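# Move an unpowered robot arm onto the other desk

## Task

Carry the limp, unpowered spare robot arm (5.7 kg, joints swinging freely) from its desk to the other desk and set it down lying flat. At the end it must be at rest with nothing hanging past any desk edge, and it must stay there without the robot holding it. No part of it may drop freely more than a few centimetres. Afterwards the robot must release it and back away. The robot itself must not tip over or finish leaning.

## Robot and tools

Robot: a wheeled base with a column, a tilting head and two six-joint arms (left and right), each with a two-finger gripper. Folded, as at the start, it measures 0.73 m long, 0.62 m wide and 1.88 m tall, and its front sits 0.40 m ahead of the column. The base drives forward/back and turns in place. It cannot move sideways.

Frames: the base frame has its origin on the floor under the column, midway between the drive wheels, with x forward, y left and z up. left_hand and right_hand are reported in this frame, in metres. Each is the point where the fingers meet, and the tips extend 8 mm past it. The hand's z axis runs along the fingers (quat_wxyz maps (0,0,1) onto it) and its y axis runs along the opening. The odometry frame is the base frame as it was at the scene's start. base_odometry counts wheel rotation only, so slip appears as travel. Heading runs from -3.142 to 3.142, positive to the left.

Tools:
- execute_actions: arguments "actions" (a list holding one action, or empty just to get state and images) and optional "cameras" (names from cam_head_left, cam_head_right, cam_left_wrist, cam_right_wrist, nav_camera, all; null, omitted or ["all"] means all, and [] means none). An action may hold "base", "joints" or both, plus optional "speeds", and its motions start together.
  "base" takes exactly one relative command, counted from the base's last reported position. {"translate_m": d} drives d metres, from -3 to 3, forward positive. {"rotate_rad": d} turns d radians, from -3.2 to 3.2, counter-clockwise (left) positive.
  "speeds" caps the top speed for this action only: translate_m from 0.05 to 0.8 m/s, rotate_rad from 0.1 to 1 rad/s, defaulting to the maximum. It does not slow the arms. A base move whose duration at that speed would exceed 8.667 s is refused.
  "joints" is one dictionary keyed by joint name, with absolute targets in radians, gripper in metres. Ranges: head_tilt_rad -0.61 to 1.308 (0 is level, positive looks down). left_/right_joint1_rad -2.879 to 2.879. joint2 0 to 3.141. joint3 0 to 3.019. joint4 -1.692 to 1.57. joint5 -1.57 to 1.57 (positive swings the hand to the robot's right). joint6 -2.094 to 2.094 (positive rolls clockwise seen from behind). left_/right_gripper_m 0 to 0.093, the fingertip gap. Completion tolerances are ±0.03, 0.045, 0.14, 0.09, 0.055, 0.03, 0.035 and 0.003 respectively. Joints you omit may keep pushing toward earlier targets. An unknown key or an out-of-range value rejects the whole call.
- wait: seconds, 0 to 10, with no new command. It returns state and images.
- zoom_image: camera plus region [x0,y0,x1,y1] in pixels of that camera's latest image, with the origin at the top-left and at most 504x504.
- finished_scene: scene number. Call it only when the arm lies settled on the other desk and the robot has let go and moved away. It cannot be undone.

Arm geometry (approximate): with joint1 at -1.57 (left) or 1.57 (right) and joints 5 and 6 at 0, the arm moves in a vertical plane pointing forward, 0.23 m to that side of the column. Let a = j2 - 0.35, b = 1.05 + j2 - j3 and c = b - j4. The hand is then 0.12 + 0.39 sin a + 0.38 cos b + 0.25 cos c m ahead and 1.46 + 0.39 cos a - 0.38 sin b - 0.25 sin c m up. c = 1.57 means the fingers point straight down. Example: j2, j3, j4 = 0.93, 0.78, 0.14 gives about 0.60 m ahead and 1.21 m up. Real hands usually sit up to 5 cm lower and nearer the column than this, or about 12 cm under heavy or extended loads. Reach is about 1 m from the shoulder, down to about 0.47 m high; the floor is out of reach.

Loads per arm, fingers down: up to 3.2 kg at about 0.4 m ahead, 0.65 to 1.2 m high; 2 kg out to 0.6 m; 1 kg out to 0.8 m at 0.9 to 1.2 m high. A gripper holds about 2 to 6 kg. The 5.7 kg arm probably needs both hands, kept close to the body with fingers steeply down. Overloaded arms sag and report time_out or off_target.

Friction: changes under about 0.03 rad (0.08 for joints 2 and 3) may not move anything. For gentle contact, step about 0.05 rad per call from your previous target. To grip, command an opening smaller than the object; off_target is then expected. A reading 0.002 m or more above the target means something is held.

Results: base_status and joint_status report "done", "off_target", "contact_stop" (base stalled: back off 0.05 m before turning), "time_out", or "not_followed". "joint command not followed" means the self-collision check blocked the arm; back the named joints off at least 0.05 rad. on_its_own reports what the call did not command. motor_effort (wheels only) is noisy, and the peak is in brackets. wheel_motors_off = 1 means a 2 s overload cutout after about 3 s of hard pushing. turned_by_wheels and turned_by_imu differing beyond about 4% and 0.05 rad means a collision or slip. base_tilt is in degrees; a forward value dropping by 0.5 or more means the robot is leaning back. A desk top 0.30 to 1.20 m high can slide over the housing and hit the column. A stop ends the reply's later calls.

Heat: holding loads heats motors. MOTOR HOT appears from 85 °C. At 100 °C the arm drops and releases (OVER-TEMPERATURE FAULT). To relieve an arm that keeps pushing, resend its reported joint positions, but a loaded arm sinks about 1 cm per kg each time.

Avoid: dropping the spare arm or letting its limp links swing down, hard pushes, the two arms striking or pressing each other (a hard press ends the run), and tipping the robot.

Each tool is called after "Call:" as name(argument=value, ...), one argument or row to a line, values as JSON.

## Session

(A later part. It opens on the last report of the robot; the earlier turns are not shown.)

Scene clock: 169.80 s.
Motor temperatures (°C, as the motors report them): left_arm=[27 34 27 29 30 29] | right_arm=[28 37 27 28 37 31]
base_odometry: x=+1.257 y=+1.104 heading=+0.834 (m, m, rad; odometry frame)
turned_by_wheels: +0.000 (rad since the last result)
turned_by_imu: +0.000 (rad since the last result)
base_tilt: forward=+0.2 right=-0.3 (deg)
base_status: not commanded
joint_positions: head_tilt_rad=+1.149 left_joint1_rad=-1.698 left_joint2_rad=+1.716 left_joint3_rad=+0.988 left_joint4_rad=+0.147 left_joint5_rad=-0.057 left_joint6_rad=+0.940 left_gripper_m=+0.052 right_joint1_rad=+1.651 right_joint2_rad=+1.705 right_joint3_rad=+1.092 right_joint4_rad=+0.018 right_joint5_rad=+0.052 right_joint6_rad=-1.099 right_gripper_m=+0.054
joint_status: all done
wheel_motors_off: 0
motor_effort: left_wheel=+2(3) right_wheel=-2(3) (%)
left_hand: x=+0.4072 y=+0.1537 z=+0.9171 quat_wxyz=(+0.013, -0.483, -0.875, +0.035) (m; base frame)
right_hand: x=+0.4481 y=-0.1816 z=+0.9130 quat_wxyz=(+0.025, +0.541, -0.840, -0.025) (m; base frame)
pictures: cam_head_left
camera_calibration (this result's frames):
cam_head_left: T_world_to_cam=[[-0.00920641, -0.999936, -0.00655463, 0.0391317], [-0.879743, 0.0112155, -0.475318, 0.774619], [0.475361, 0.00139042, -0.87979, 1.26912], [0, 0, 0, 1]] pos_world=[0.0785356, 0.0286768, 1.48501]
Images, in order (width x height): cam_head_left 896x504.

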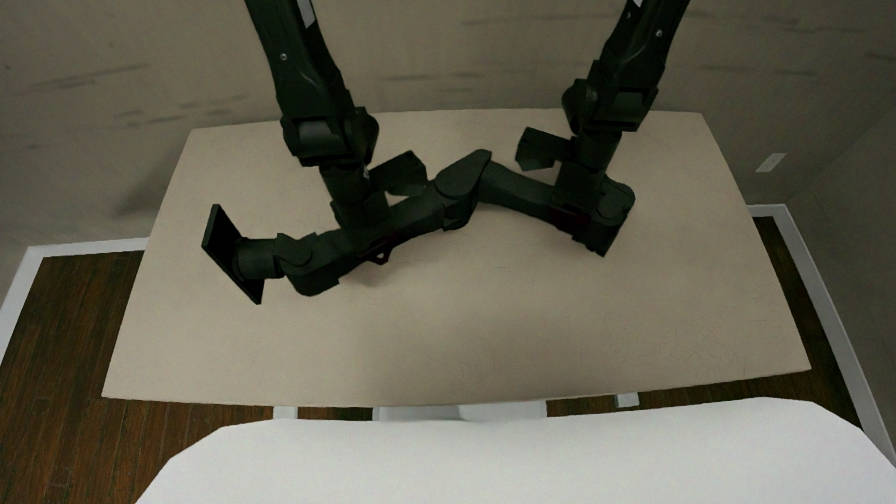

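Call:
execute_actions(
  actions=[
    {"joints":{"left_joint1_rad":-1.64,"right_joint1_rad":1.70,"left_joint2_rad":1.70,"left_joint3_rad":1.03,"left_joint4_rad":0.15,"right_joint2_rad":1.69,"right_joint3_rad":1.14,"right_joint4_rad":0.03}},
  ],
  cameras=["cam_head_left","cam_left_wrist"],
)

Call:
zoom_image(
  camera="cam_head_left",
  region=[440, 120, 740, 340],
)

Scene clock: 176.30 s.
Motor temperatures (°C, as the motors report them): left_arm=[27 35 27 29 30 29] | right_arm=[28 38 27 28 36 31]
base_odometry: x=+1.257 y=+1.104 heading=+0.834 (m, m, rad; odometry frame)
turned_by_wheels: +0.000 (rad since the last result)
turned_by_imu: +0.000 (rad since the last result)
base_tilt: forward=+0.1 right=-0.2 (deg)
base_status: not commanded
joint_positions: head_tilt_rad=+1.149 left_joint1_rad=-1.643 left_joint2_rad=+1.791 left_joint3_rad=+1.052 left_joint4_rad=+0.147 left_joint5_rad=-0.031 left_joint6_rad=+0.939 left_gripper_m=+0.052 right_joint1_rad=+1.701 right_joint2_rad=+1.748 right_joint3_rad=+1.147 right_joint4_rad=+0.027 right_joint5_rad=+0.086 right_joint6_rad=-1.113 right_gripper_m=+0.054
joint_status: all done
wheel_motors_off: 0
motor_effort: left_wheel=+2(2) right_wheel=-2(2) (%)
left_hand: x=+0.4066 y=+0.1826 z=+0.8873 quat_wxyz=(+0.023, -0.470, -0.882, +0.029) (m; base frame)
right_hand: x=+0.4593 y=-0.1523 z=+0.8982 quat_wxyz=(+0.014, +0.557, -0.830, -0.023) (m; base frame)
pictures: cam_head_left, cam_left_wrist
camera_calibration (this result's frames):
cam_head_left: T_world_to_cam=[[-0.00920641, -0.999936, -0.00655463, 0.0391317], [-0.879743, 0.0112155, -0.475318, 0.774619], [0.475361, 0.00139042, -0.87979, 1.26912], [0, 0, 0, 1]] pos_world=[0.0785356, 0.0286768, 1.48501]
cam_left_wrist: T_world_to_cam=[[-0.829676, -0.554193, 0.0671435, 0.376416], [-0.41149, 0.688403, 0.597309, -0.486986], [-0.377246, 0.467944, -0.799196, 0.899713], [0, 0, 0, 1]] pos_world=[0.451327, 0.122834, 0.984654]
Images, in order (width x height): cam_head_left 896x504, cam_left_wrist 616x616.

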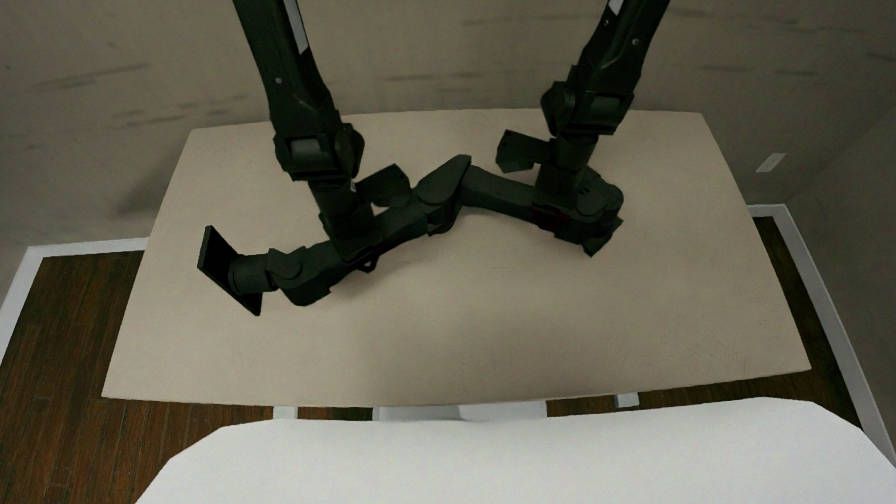

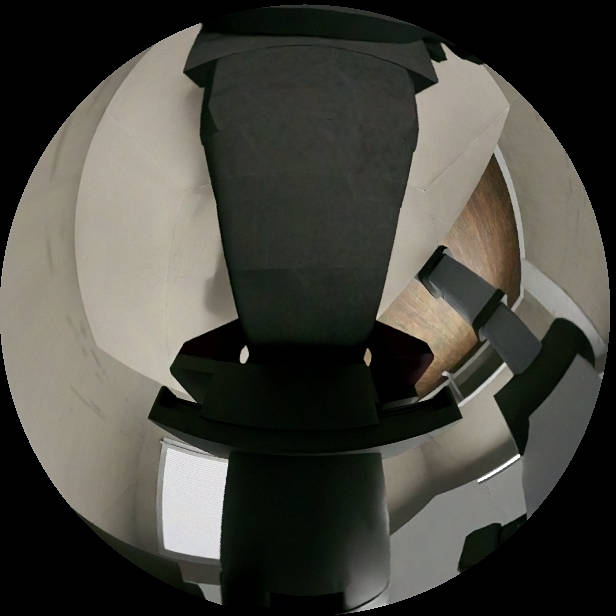

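Region (440, 120, 740, 340) of cam_head_left's 896x504 image, scaled by 1.680, with more detail than that image has; it fills the top 370 rows of this view, and the rest is white.

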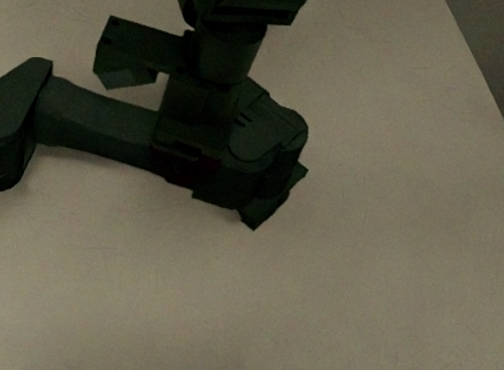

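Call:
execute_actions(
  actions=[
    {"joints":{"left_joint1_rad":-1.58,"right_joint1_rad":1.755,"left_joint2_rad":1.77,"left_joint3_rad":1.07,"left_joint4_rad":0.19,"right_joint2_rad":1.77,"right_joint3_rad":1.17,"right_joint4_rad":0.08}},
  ],
  cameras=["cam_head_left","cam_right_wrist"],
)

Scene clock: 181.03 s.
Motor temperatures (°C, as the motors report them): left_arm=[27 35 27 29 30 29] | right_arm=[28 37 27 28 35 30]
base_odometry: x=+1.257 y=+1.104 heading=+0.834 (m, m, rad; odometry frame)
turned_by_wheels: +0.000 (rad since the last result)
turned_by_imu: +0.000 (rad since the last result)
base_tilt: forward=+0.2 right=-0.3 (deg)
base_status: not commanded
joint_positions: head_tilt_rad=+1.149 left_joint1_rad=-1.582 left_joint2_rad=+1.859 left_joint3_rad=+1.093 left_joint4_rad=+0.186 left_joint5_rad=-0.029 left_joint6_rad=+0.945 left_gripper_m=+0.052 right_joint1_rad=+1.760 right_joint2_rad=+1.792 right_joint3_rad=+1.178 right_joint4_rad=+0.081 right_joint5_rad=+0.100 right_joint6_rad=-1.107 right_gripper_m=+0.054
joint_status: all done
wheel_motors_off: 0
motor_effort: left_wheel=+3(4) right_wheel=-2(2) (%)
left_hand: x=+0.4025 y=+0.2221 z=+0.8624 quat_wxyz=(+0.030, -0.458, -0.889, +0.004) (m; base frame)
right_hand: x=+0.4643 y=-0.1113 z=+0.8868 quat_wxyz=(-0.015, +0.565, -0.824, -0.028) (m; base frame)
pictures: cam_head_left, cam_right_wrist
camera_calibration (this result's frames):
cam_head_left: T_world_to_cam=[[-0.00920641, -0.999936, -0.00655463, 0.0391317], [-0.879743, 0.0112155, -0.475318, 0.774619], [0.475361, 0.00139042, -0.87979, 1.26912], [0, 0, 0, 1]] pos_world=[0.0785356, 0.0286768, 1.48501]
cam_right_wrist: T_world_to_cam=[[0.932983, -0.358603, -0.0307652, -0.443463], [-0.284841, -0.787913, 0.545947, -0.439112], [-0.220019, -0.500596, -0.837255, 0.910006], [0, 0, 0, 1]] pos_world=[0.488884, -0.0494641, 0.987995]
Images, in order (width x height): cam_head_left 896x504, cam_right_wrist 616x616.

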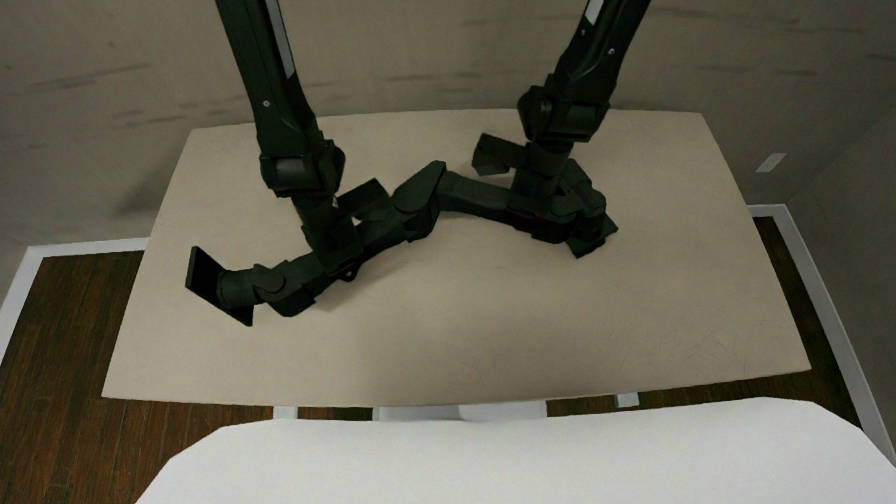

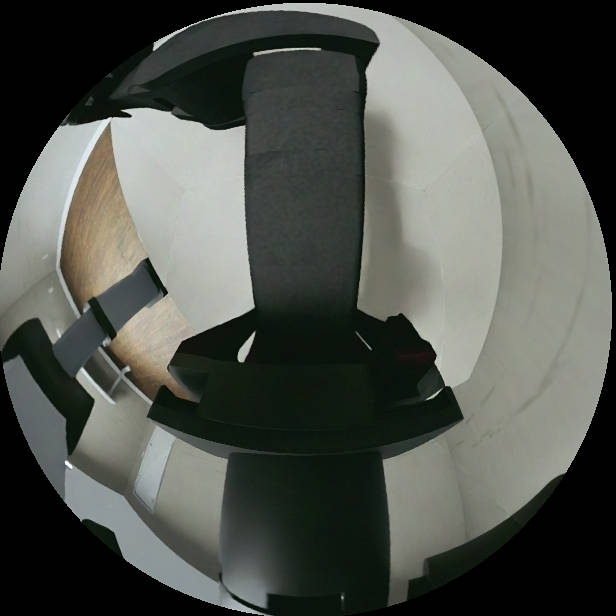

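Call:
execute_actions(
  actions=[
    {"base":{"translate_m":-0.05},"speeds":{"translate_m":0.05},"joints":{"left_joint2_rad":1.77,"left_joint3_rad":1.07,"right_joint2_rad":1.84,"right_joint3_rad":1.21,"right_joint4_rad":0.11}},
  ],
  cameras=["cam_head_left","cam_right_wrist"],
)

Scene clock: 185.70 s.
Motor temperatures (°C, as the motors report them): left_arm=[27 35 27 29 31 29] | right_arm=[28 37 27 28 35 30]
base_odometry: x=+1.224 y=+1.067 heading=+0.834 (m, m, rad; odometry frame)
turned_by_wheels: +0.000 (rad since the last result)
turned_by_imu: +0.000 (rad since the last result)
base_tilt: forward=+0.2 right=-0.4 (deg)
base_status: done
joint_positions: head_tilt_rad=+1.150 left_joint1_rad=-1.576 left_joint2_rad=+1.885 left_joint3_rad=+1.094 left_joint4_rad=+0.189 left_joint5_rad=-0.072 left_joint6_rad=+0.970 left_gripper_m=+0.052 right_joint1_rad=+1.757 right_joint2_rad=+1.898 right_joint3_rad=+1.233 right_joint4_rad=+0.104 right_joint5_rad=+0.060 right_joint6_rad=-1.083 right_gripper_m=+0.054
joint_status: all done
wheel_motors_off: 0
motor_effort: left_wheel=+0(33) right_wheel=+0(35) (%)
left_hand: x=+0.3883 y=+0.2333 z=+0.8555 quat_wxyz=(+0.050, -0.468, -0.882, -0.012) (m; base frame)
right_hand: x=+0.4404 y=-0.1029 z=+0.8489 quat_wxyz=(-0.011, +0.555, -0.830, -0.051) (m; base frame)
pictures: cam_head_left, cam_right_wrist
camera_calibration (this result's frames):
cam_head_left: T_world_to_cam=[[-0.00920798, -0.999936, -0.00655242, 0.0391284], [-0.879857, 0.0112155, -0.475107, 0.7743], [0.47515, 0.00139042, -0.879904, 1.26931], [0, 0, 0, 1]] pos_world=[0.0785224, 0.0286768, 1.485]
cam_right_wrist: T_world_to_cam=[[0.923241, -0.377067, -0.0738037, -0.380366], [-0.284308, -0.799644, 0.528904, -0.405596], [-0.258449, -0.467322, -0.845467, 0.904574], [0, 0, 0, 1]] pos_world=[0.469642, -0.0450278, 0.951236]
Images, in order (width x height): cam_head_left 896x504, cam_right_wrist 616x616.

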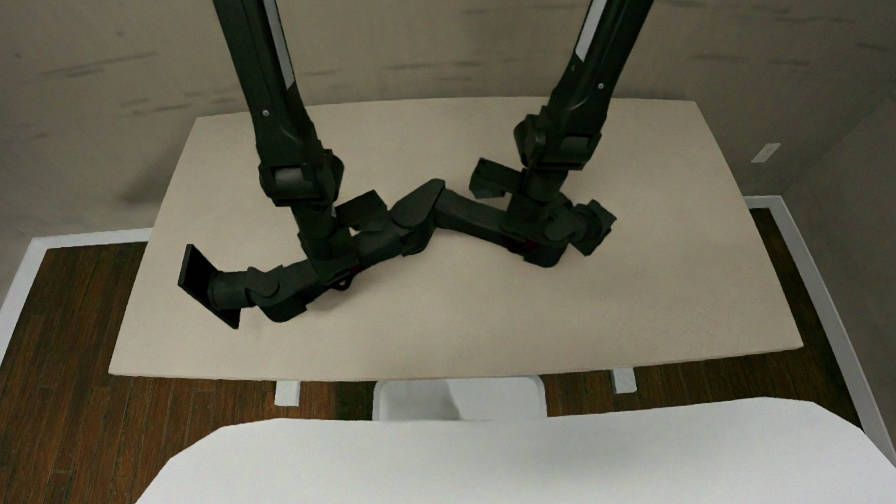

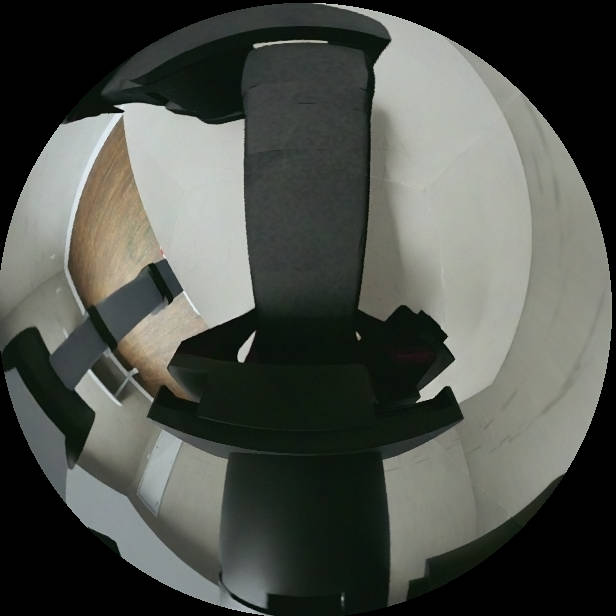

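Call:
execute_actions(
  actions=[
    {"joints":{"left_joint1_rad":-1.60,"right_joint1_rad":1.74,"left_joint2_rad":1.90,"left_joint3_rad":1.17,"left_joint4_rad":0.25,"right_joint2_rad":1.93,"right_joint3_rad":1.29,"right_joint4_rad":0.14}},
  ],
  cameras=["cam_head_left"],
)

Call:
execute_actions(
  actions=[
    {"joints":{"left_joint2_rad":2.0,"left_joint3_rad":1.24,"left_joint4_rad":0.29,"right_joint2_rad":2.02,"right_joint3_rad":1.36,"right_joint4_rad":0.16}},
  ],
  cameras=["cam_head_left"],
)

Scene clock: 192.47 s.
Motor temperatures (°C, as the motors report them): left_arm=[27 35 27 29 31 29] | right_arm=[28 37 28 28 34 30]
base_odometry: x=+1.224 y=+1.067 heading=+0.834 (m, m, rad; odometry frame)
turned_by_wheels: +0.000 (rad since the last result)
turned_by_imu: +0.000 (rad since the last result)
base_tilt: forward=+0.2 right=-0.3 (deg)
base_status: not commanded
joint_positions: head_tilt_rad=+1.150 left_joint1_rad=-1.591 left_joint2_rad=+2.010 left_joint3_rad=+1.203 left_joint4_rad=+0.243 left_joint5_rad=-0.064 left_joint6_rad=+0.956 left_gripper_m=+0.052 right_joint1_rad=+1.736 right_joint2_rad=+1.991 right_joint3_rad=+1.318 right_joint4_rad=+0.143 right_joint5_rad=+0.068 right_joint6_rad=-1.106 right_gripper_m=+0.054
joint_status: all done
wheel_motors_off: 0
motor_effort: left_wheel=+0(2) right_wheel=+1(1) (%)
left_hand: x=+0.3898 y=+0.2213 z=+0.8083 quat_wxyz=(+0.029, -0.465, -0.885, -0.011) (m; base frame)
right_hand: x=+0.4443 y=-0.1138 z=+0.8115 quat_wxyz=(-0.018, +0.560, -0.828, -0.033) (m; base frame)
pictures: cam_head_left
camera_calibration (this result's frames):
cam_head_left: T_world_to_cam=[[-0.00920798, -0.999936, -0.00655242, 0.0391284], [-0.879857, 0.0112155, -0.475107, 0.7743], [0.47515, 0.00139042, -0.879904, 1.26931], [0, 0, 0, 1]] pos_world=[0.0785224, 0.0286768, 1.485]
Images, in order (width x height): cam_head_left 896x504.

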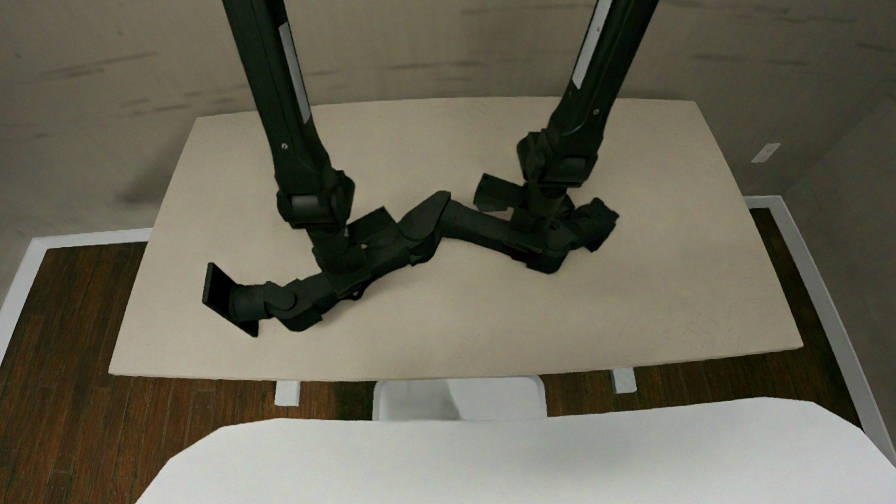

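Scene clock: 193.27 s.
Motor temperatures (°C, as the motors report them): left_arm=[27 35 27 29 31 29] | right_arm=[28 37 28 28 34 30]
base_odometry: x=+1.224 y=+1.067 heading=+0.834 (m, m, rad; odometry frame)
turned_by_wheels: +0.000 (rad since the last result)
turned_by_imu: +0.000 (rad since the last result)
base_tilt: forward=+0.3 right=-0.4 (deg)
base_status: not commanded
joint_positions: head_tilt_rad=+1.150 left_joint1_rad=-1.591 left_joint2_rad=+2.070 left_joint3_rad=+1.254 left_joint4_rad=+0.269 left_joint5_rad=-0.076 left_joint6_rad=+0.961 left_gripper_m=+0.052 right_joint1_rad=+1.732 right_joint2_rad=+2.062 right_joint3_rad=+1.379 right_joint4_rad=+0.153 right_joint5_rad=+0.064 right_joint6_rad=-1.102 right_gripper_m=+0.054
joint_status: all done
wheel_motors_off: 0
motor_effort: left_wheel=-1(2) right_wheel=+1(2) (%)
left_hand: x=+0.3879 y=+0.2227 z=+0.7864 quat_wxyz=(+0.024, -0.467, -0.884, -0.020) (m; base frame)
right_hand: x=+0.4384 y=-0.1130 z=+0.7849 quat_wxyz=(-0.018, +0.557, -0.829, -0.033) (m; base frame)
pictures: cam_head_left
camera_calibration (this result's frames):
cam_head_left: T_world_to_cam=[[-0.00920798, -0.999936, -0.00655242, 0.0391284], [-0.879857, 0.0112155, -0.475107, 0.7743], [0.47515, 0.00139042, -0.879904, 1.26931], [0, 0, 0, 1]] pos_world=[0.0785224, 0.0286768, 1.485]
Images, in order (width x height): cam_head_left 896x504.

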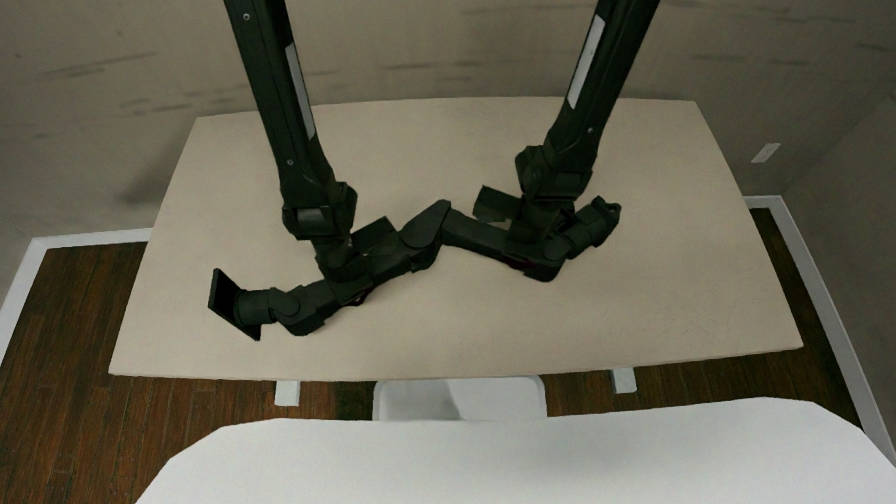

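Call:
execute_actions(
  actions=[
    {"joints":{"left_joint2_rad":2.07,"left_joint3_rad":1.28,"left_joint4_rad":0.31,"right_joint2_rad":2.10,"right_joint3_rad":1.42,"right_joint4_rad":0.17}},
  ],
  cameras=["cam_head_left"],
)

Call:
execute_actions(
  actions=[
    {"joints":{"left_joint2_rad":2.11,"left_joint3_rad":1.29,"right_joint2_rad":2.14,"right_joint3_rad":1.45}},
  ],
  cameras=["cam_head_left"],
)

Scene clock: 197.87 s.
Motor temperatures (°C, as the motors report them): left_arm=[27 35 27 29 31 29] | right_arm=[28 37 28 28 34 30]
base_odometry: x=+1.224 y=+1.067 heading=+0.834 (m, m, rad; odometry frame)
turned_by_wheels: +0.000 (rad since the last result)
turned_by_imu: +0.000 (rad since the last result)
base_tilt: forward=+0.2 right=-0.4 (deg)
base_status: not commanded
joint_positions: head_tilt_rad=+1.150 left_joint1_rad=-1.591 left_joint2_rad=+2.098 left_joint3_rad=+1.273 left_joint4_rad=+0.284 left_joint5_rad=-0.080 left_joint6_rad=+0.964 left_gripper_m=+0.052 right_joint1_rad=+1.730 right_joint2_rad=+2.120 right_joint3_rad=+1.438 right_joint4_rad=+0.154 right_joint5_rad=+0.060 right_joint6_rad=-1.101 right_gripper_m=+0.054
joint_status: all done
wheel_motors_off: 0
motor_effort: left_wheel=-2(2) right_wheel=+1(2) (%)
left_hand: x=+0.3849 y=+0.2233 z=+0.7767 quat_wxyz=(+0.022, -0.468, -0.883, -0.024) (m; base frame)
right_hand: x=+0.4351 y=-0.1111 z=+0.7630 quat_wxyz=(-0.019, +0.556, -0.830, -0.033) (m; base frame)
pictures: cam_head_left
camera_calibration (this result's frames):
cam_head_left: T_world_to_cam=[[-0.00920798, -0.999936, -0.00655242, 0.0391284], [-0.879857, 0.0112155, -0.475107, 0.774299], [0.47515, 0.00139042, -0.879904, 1.26931], [0, 0, 0, 1]] pos_world=[0.0785224, 0.0286768, 1.485]
Images, in order (width x height): cam_head_left 896x504.

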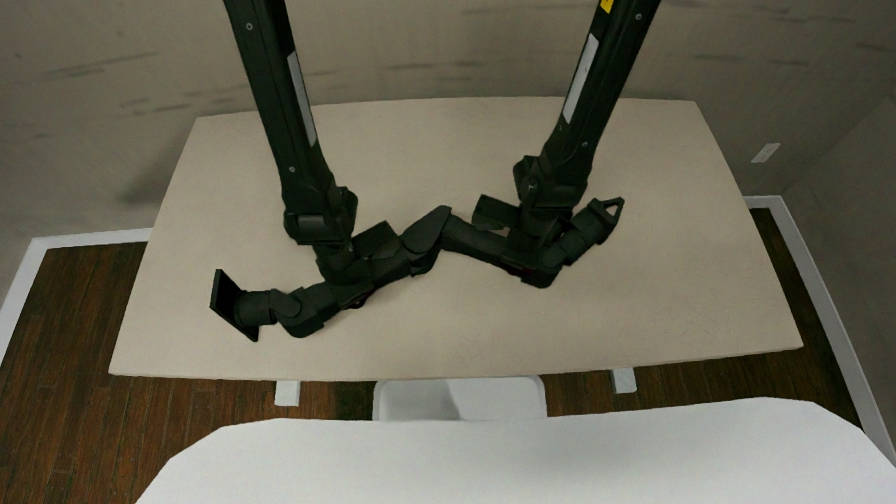

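Scene clock: 198.40 s.
Motor temperatures (°C, as the motors report them): left_arm=[27 35 27 29 31 29] | right_arm=[28 37 28 28 34 30]
base_odometry: x=+1.224 y=+1.067 heading=+0.834 (m, m, rad; odometry frame)
turned_by_wheels: +0.000 (rad since the last result)
turned_by_imu: +0.000 (rad since the last result)
base_tilt: forward=+0.1 right=-0.5 (deg)
base_status: not commanded
joint_positions: head_tilt_rad=+1.150 left_joint1_rad=-1.591 left_joint2_rad=+2.099 left_joint3_rad=+1.274 left_joint4_rad=+0.284 left_joint5_rad=-0.080 left_joint6_rad=+0.964 left_gripper_m=+0.052 right_joint1_rad=+1.730 right_joint2_rad=+2.122 right_joint3_rad=+1.440 right_joint4_rad=+0.154 right_joint5_rad=+0.060 right_joint6_rad=-1.101 right_gripper_m=+0.054
joint_status: all done
wheel_motors_off: 0
motor_effort: left_wheel=-2(2) right_wheel=+1(1) (%)
left_hand: x=+0.3844 y=+0.2233 z=+0.7764 quat_wxyz=(+0.022, -0.468, -0.883, -0.024) (m; base frame)
right_hand: x=+0.4350 y=-0.1111 z=+0.7624 quat_wxyz=(-0.019, +0.556, -0.830, -0.033) (m; base frame)
pictures: cam_head_left
camera_calibration (this result's frames):
cam_head_left: T_world_to_cam=[[-0.00920798, -0.999936, -0.00655242, 0.0391284], [-0.879857, 0.0112155, -0.475107, 0.7743], [0.47515, 0.00139042, -0.879904, 1.26931], [0, 0, 0, 1]] pos_world=[0.0785224, 0.0286768, 1.485]
Images, in order (width x height): cam_head_left 896x504.

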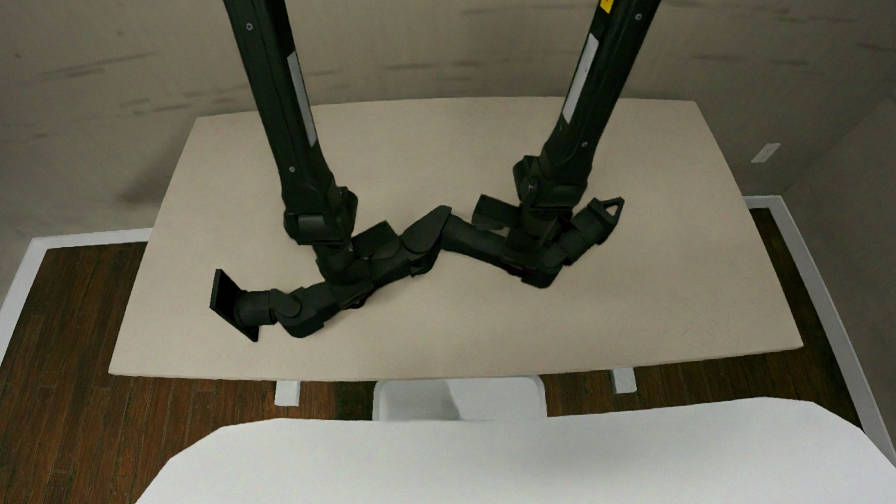

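Call:
execute_actions(
  actions=[
    {"joints":{"right_gripper_m":0.085,"left_gripper_m":0.093}},
  ],
  cameras=["cam_head_left","cam_right_wrist"],
)

Call:
execute_actions(
  actions=[
    {"joints":{"left_joint2_rad":1.88,"left_joint3_rad":1.03,"left_joint4_rad":0.33,"right_joint2_rad":1.87,"right_joint3_rad":1.17,"right_joint4_rad":0.17}},
  ],
  cameras=["cam_head_left"],
)

Scene clock: 202.60 s.
Motor temperatures (°C, as the motors report them): left_arm=[27 34 27 29 31 29] | right_arm=[28 36 27 28 34 30]
base_odometry: x=+1.224 y=+1.067 heading=+0.834 (m, m, rad; odometry frame)
turned_by_wheels: +0.000 (rad since the last result)
turned_by_imu: +0.000 (rad since the last result)
base_tilt: forward=+0.1 right=-0.3 (deg)
base_status: not commanded
joint_positions: head_tilt_rad=+1.150 left_joint1_rad=-1.593 left_joint2_rad=+2.099 left_joint3_rad=+1.282 left_joint4_rad=+0.293 left_joint5_rad=-0.058 left_joint6_rad=+0.918 left_gripper_m=+0.093 right_joint1_rad=+1.733 right_joint2_rad=+2.128 right_joint3_rad=+1.442 right_joint4_rad=+0.156 right_joint5_rad=+0.078 right_joint6_rad=-1.141 right_gripper_m=+0.085
joint_status: all done
wheel_motors_off: 0
motor_effort: left_wheel=-1(2) right_wheel=+1(1) (%)
left_hand: x=+0.3914 y=+0.2181 z=+0.7752 quat_wxyz=(+0.009, -0.448, -0.894, -0.018) (m; base frame)
right_hand: x=+0.4330 y=-0.1119 z=+0.7604 quat_wxyz=(-0.015, +0.574, -0.818, -0.027) (m; base frame)
pictures: cam_head_left, cam_right_wrist
camera_calibration (this result's frames):
cam_head_left: T_world_to_cam=[[-0.00920798, -0.999936, -0.00655242, 0.0391284], [-0.879857, 0.0112155, -0.475107, 0.7743], [0.47515, 0.00139042, -0.879904, 1.26931], [0, 0, 0, 1]] pos_world=[0.0785224, 0.0286768, 1.485]
cam_right_wrist: T_world_to_cam=[[0.940143, -0.339706, -0.0270311, -0.422068], [-0.270628, -0.792462, 0.546594, -0.386598], [-0.207102, -0.506561, -0.836961, 0.790508], [0, 0, 0, 1]] pos_world=[0.455896, -0.0493021, 0.861528]
Images, in order (width x height): cam_head_left 896x504, cam_right_wrist 616x616.

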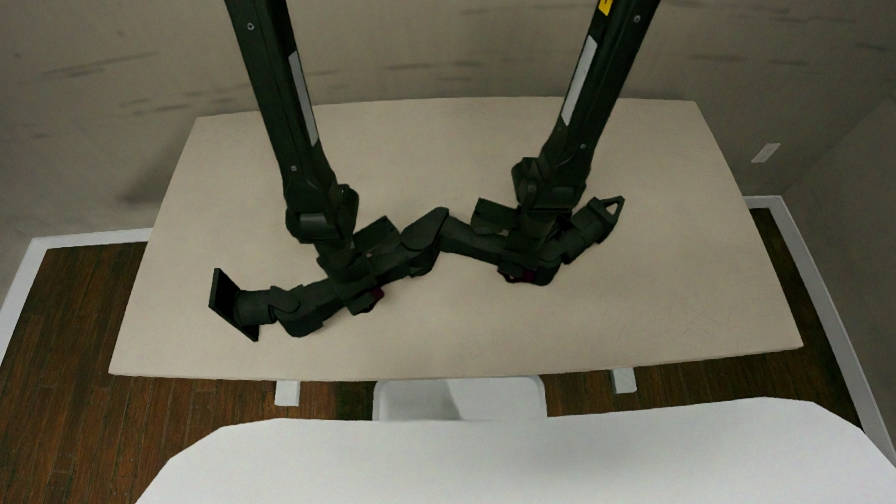

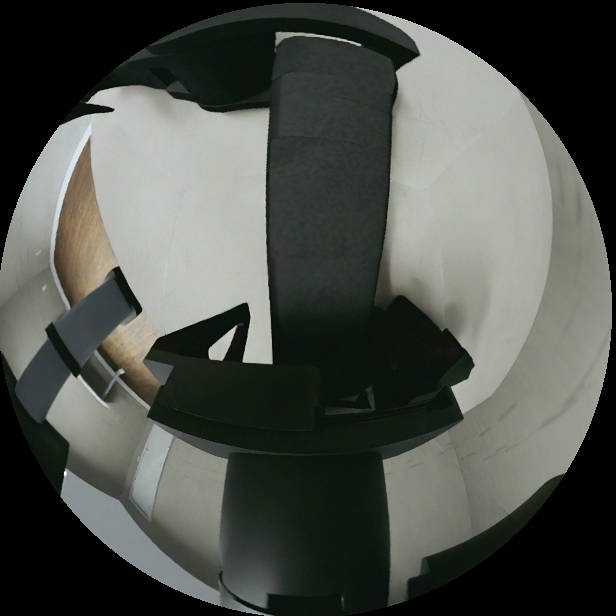

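Scene clock: 203.80 s.
Motor temperatures (°C, as the motors report them): left_arm=[27 34 27 29 31 29] | right_arm=[28 36 27 28 33 30]
base_odometry: x=+1.224 y=+1.067 heading=+0.834 (m, m, rad; odometry frame)
turned_by_wheels: +0.000 (rad since the last result)
turned_by_imu: +0.000 (rad since the last result)
base_tilt: forward=+0.1 right=-0.3 (deg)
base_status: not commanded
joint_positions: head_tilt_rad=+1.150 left_joint1_rad=-1.593 left_joint2_rad=+1.868 left_joint3_rad=+1.047 left_joint4_rad=+0.318 left_joint5_rad=-0.058 left_joint6_rad=+0.918 left_gripper_m=+0.093 right_joint1_rad=+1.733 right_joint2_rad=+1.861 right_joint3_rad=+1.182 right_joint4_rad=+0.164 right_joint5_rad=+0.080 right_joint6_rad=-1.144 right_gripper_m=+0.085
joint_status: all done
wheel_motors_off: 0
motor_effort: left_wheel=-1(2) right_wheel=+1(2) (%)
left_hand: x=+0.4012 y=+0.2196 z=+0.8642 quat_wxyz=(-0.001, -0.447, -0.894, -0.022) (m; base frame)
right_hand: x=+0.4475 y=-0.1248 z=+0.8612 quat_wxyz=(-0.021, +0.574, -0.818, -0.022) (m; base frame)
pictures: cam_head_left
camera_calibration (this result's frames):
cam_head_left: T_world_to_cam=[[-0.00920798, -0.999936, -0.00655242, 0.0391284], [-0.879857, 0.0112155, -0.475107, 0.7743], [0.47515, 0.00139042, -0.879904, 1.26931], [0, 0, 0, 1]] pos_world=[0.0785224, 0.0286768, 1.485]
Images, in order (width x height): cam_head_left 896x504.

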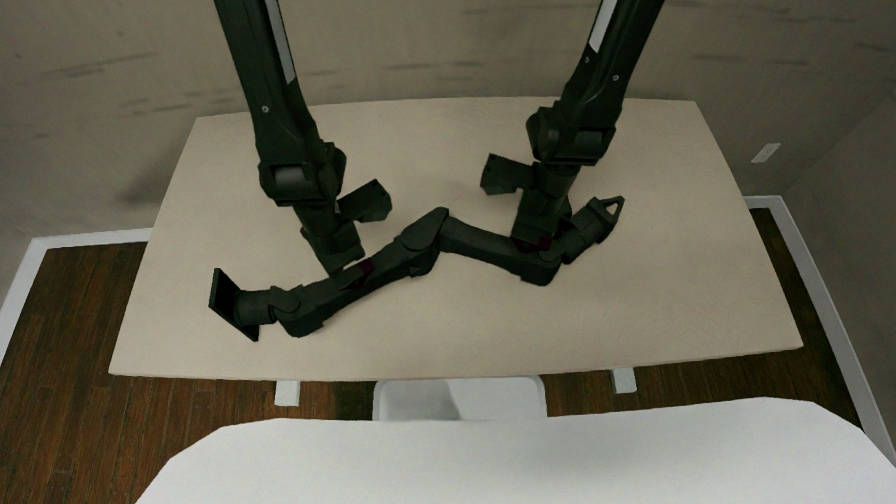

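Call:
execute_actions(
  actions=[
    {"joints":{"left_joint1_rad":-1.57,"right_joint1_rad":1.57,"left_joint2_rad":1.48,"left_joint3_rad":0.82,"left_joint4_rad":0.14,"right_joint2_rad":1.48,"right_joint3_rad":0.82,"right_joint4_rad":0.14,"left_joint5_rad":0,"right_joint5_rad":0}},
  ],
  cameras=[],
)

Call:
execute_actions(
  actions=[
    {"base":{"translate_m":-0.6},"joints":{"head_tilt_rad":0.8}},
  ],
  cameras=["cam_head_left"],
)

Scene clock: 208.43 s.
Motor temperatures (°C, as the motors report them): left_arm=[27 34 27 29 30 29] | right_arm=[28 36 27 28 33 30]
base_odometry: x=+1.224 y=+1.067 heading=+0.834 (m, m, rad; odometry frame)
turned_by_wheels: +0.000 (rad since the last result)
turned_by_imu: +0.000 (rad since the last result)
base_tilt: forward=+0.1 right=-0.4 (deg)
base_status: not commanded
joint_positions: head_tilt_rad=+1.150 left_joint1_rad=-1.578 left_joint2_rad=+1.463 left_joint3_rad=+0.823 left_joint4_rad=+0.144 left_joint5_rad=-0.003 left_joint6_rad=+0.917 left_gripper_m=+0.093 right_joint1_rad=+1.571 right_joint2_rad=+1.469 right_joint3_rad=+0.829 right_joint4_rad=+0.149 right_joint5_rad=+0.001 right_joint6_rad=-1.144 right_gripper_m=+0.085
joint_status: all done
wheel_motors_off: 0
motor_effort: left_wheel=-2(2) right_wheel=+2(3) (%)
left_hand: x=+0.4321 y=+0.2207 z=+0.9997 quat_wxyz=(-0.013, -0.444, -0.896, -0.005) (m; base frame)
right_hand: x=+0.4343 y=-0.2253 z=+0.9976 quat_wxyz=(-0.014, +0.541, -0.841, +0.009) (m; base frame)
pictures: none
No camera images: the call's "cameras" was empty. Leave "cameras" out to get every camera's image.

Scene clock: 210.97 s.
Motor temperatures (°C, as the motors report them): left_arm=[27 33 27 29 30 29] | right_arm=[28 36 27 28 33 30]
base_odometry: x=+0.821 y=+0.622 heading=+0.835 (m, m, rad; odometry frame)
turned_by_wheels: +0.001 (rad since the last result)
turned_by_imu: +0.003 (rad since the last result)
base_tilt: forward=+0.1 right=-0.4 (deg)
base_status: done
joint_positions: head_tilt_rad=+0.815 left_joint1_rad=-1.578 left_joint2_rad=+1.469 left_joint3_rad=+0.817 left_joint4_rad=+0.144 left_joint5_rad=-0.003 left_joint6_rad=+0.917 left_gripper_m=+0.093 right_joint1_rad=+1.571 right_joint2_rad=+1.475 right_joint3_rad=+0.819 right_joint4_rad=+0.149 right_joint5_rad=+0.001 right_joint6_rad=-1.144 right_gripper_m=+0.085
joint_status: all done
wheel_motors_off: 0
motor_effort: left_wheel=+1(49) right_wheel=-1(42) (%)
left_hand: x=+0.4258 y=+0.2207 z=+0.9983 quat_wxyz=(-0.008, -0.444, -0.896, -0.002) (m; base frame)
right_hand: x=+0.4252 y=-0.2253 z=+0.9963 quat_wxyz=(-0.007, +0.541, -0.841, +0.004) (m; base frame)
pictures: cam_head_left
camera_calibration (this result's frames):
cam_head_left: T_world_to_cam=[[-0.00654802, -0.999936, -0.00921111, 0.0430897], [-0.675237, 0.0112155, -0.737515, 1.16818], [0.737571, 0.00139042, -0.675268, 0.941045], [0, 0, 0, 1]] pos_world=[0.0949912, 0.0286768, 1.4974]
Images, in order (width x height): cam_head_left 896x504.

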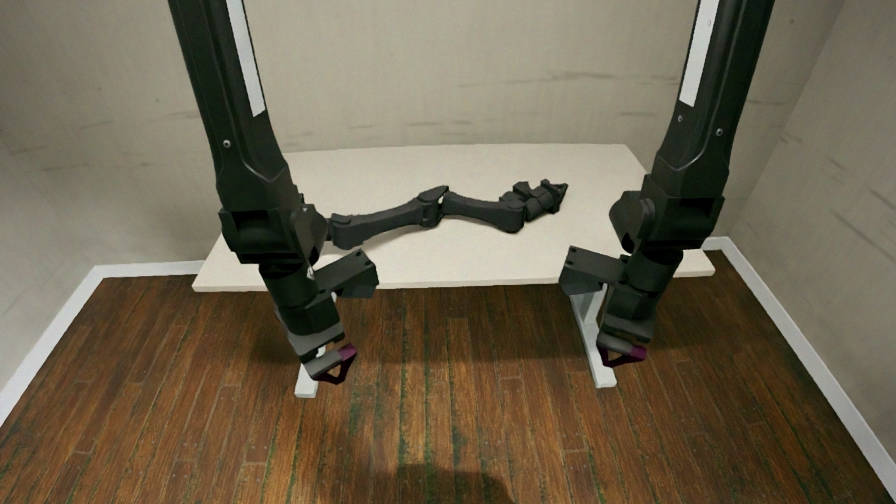

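Call:
finished_scene(
  scene=2,
)

The scene is finished: the task was done.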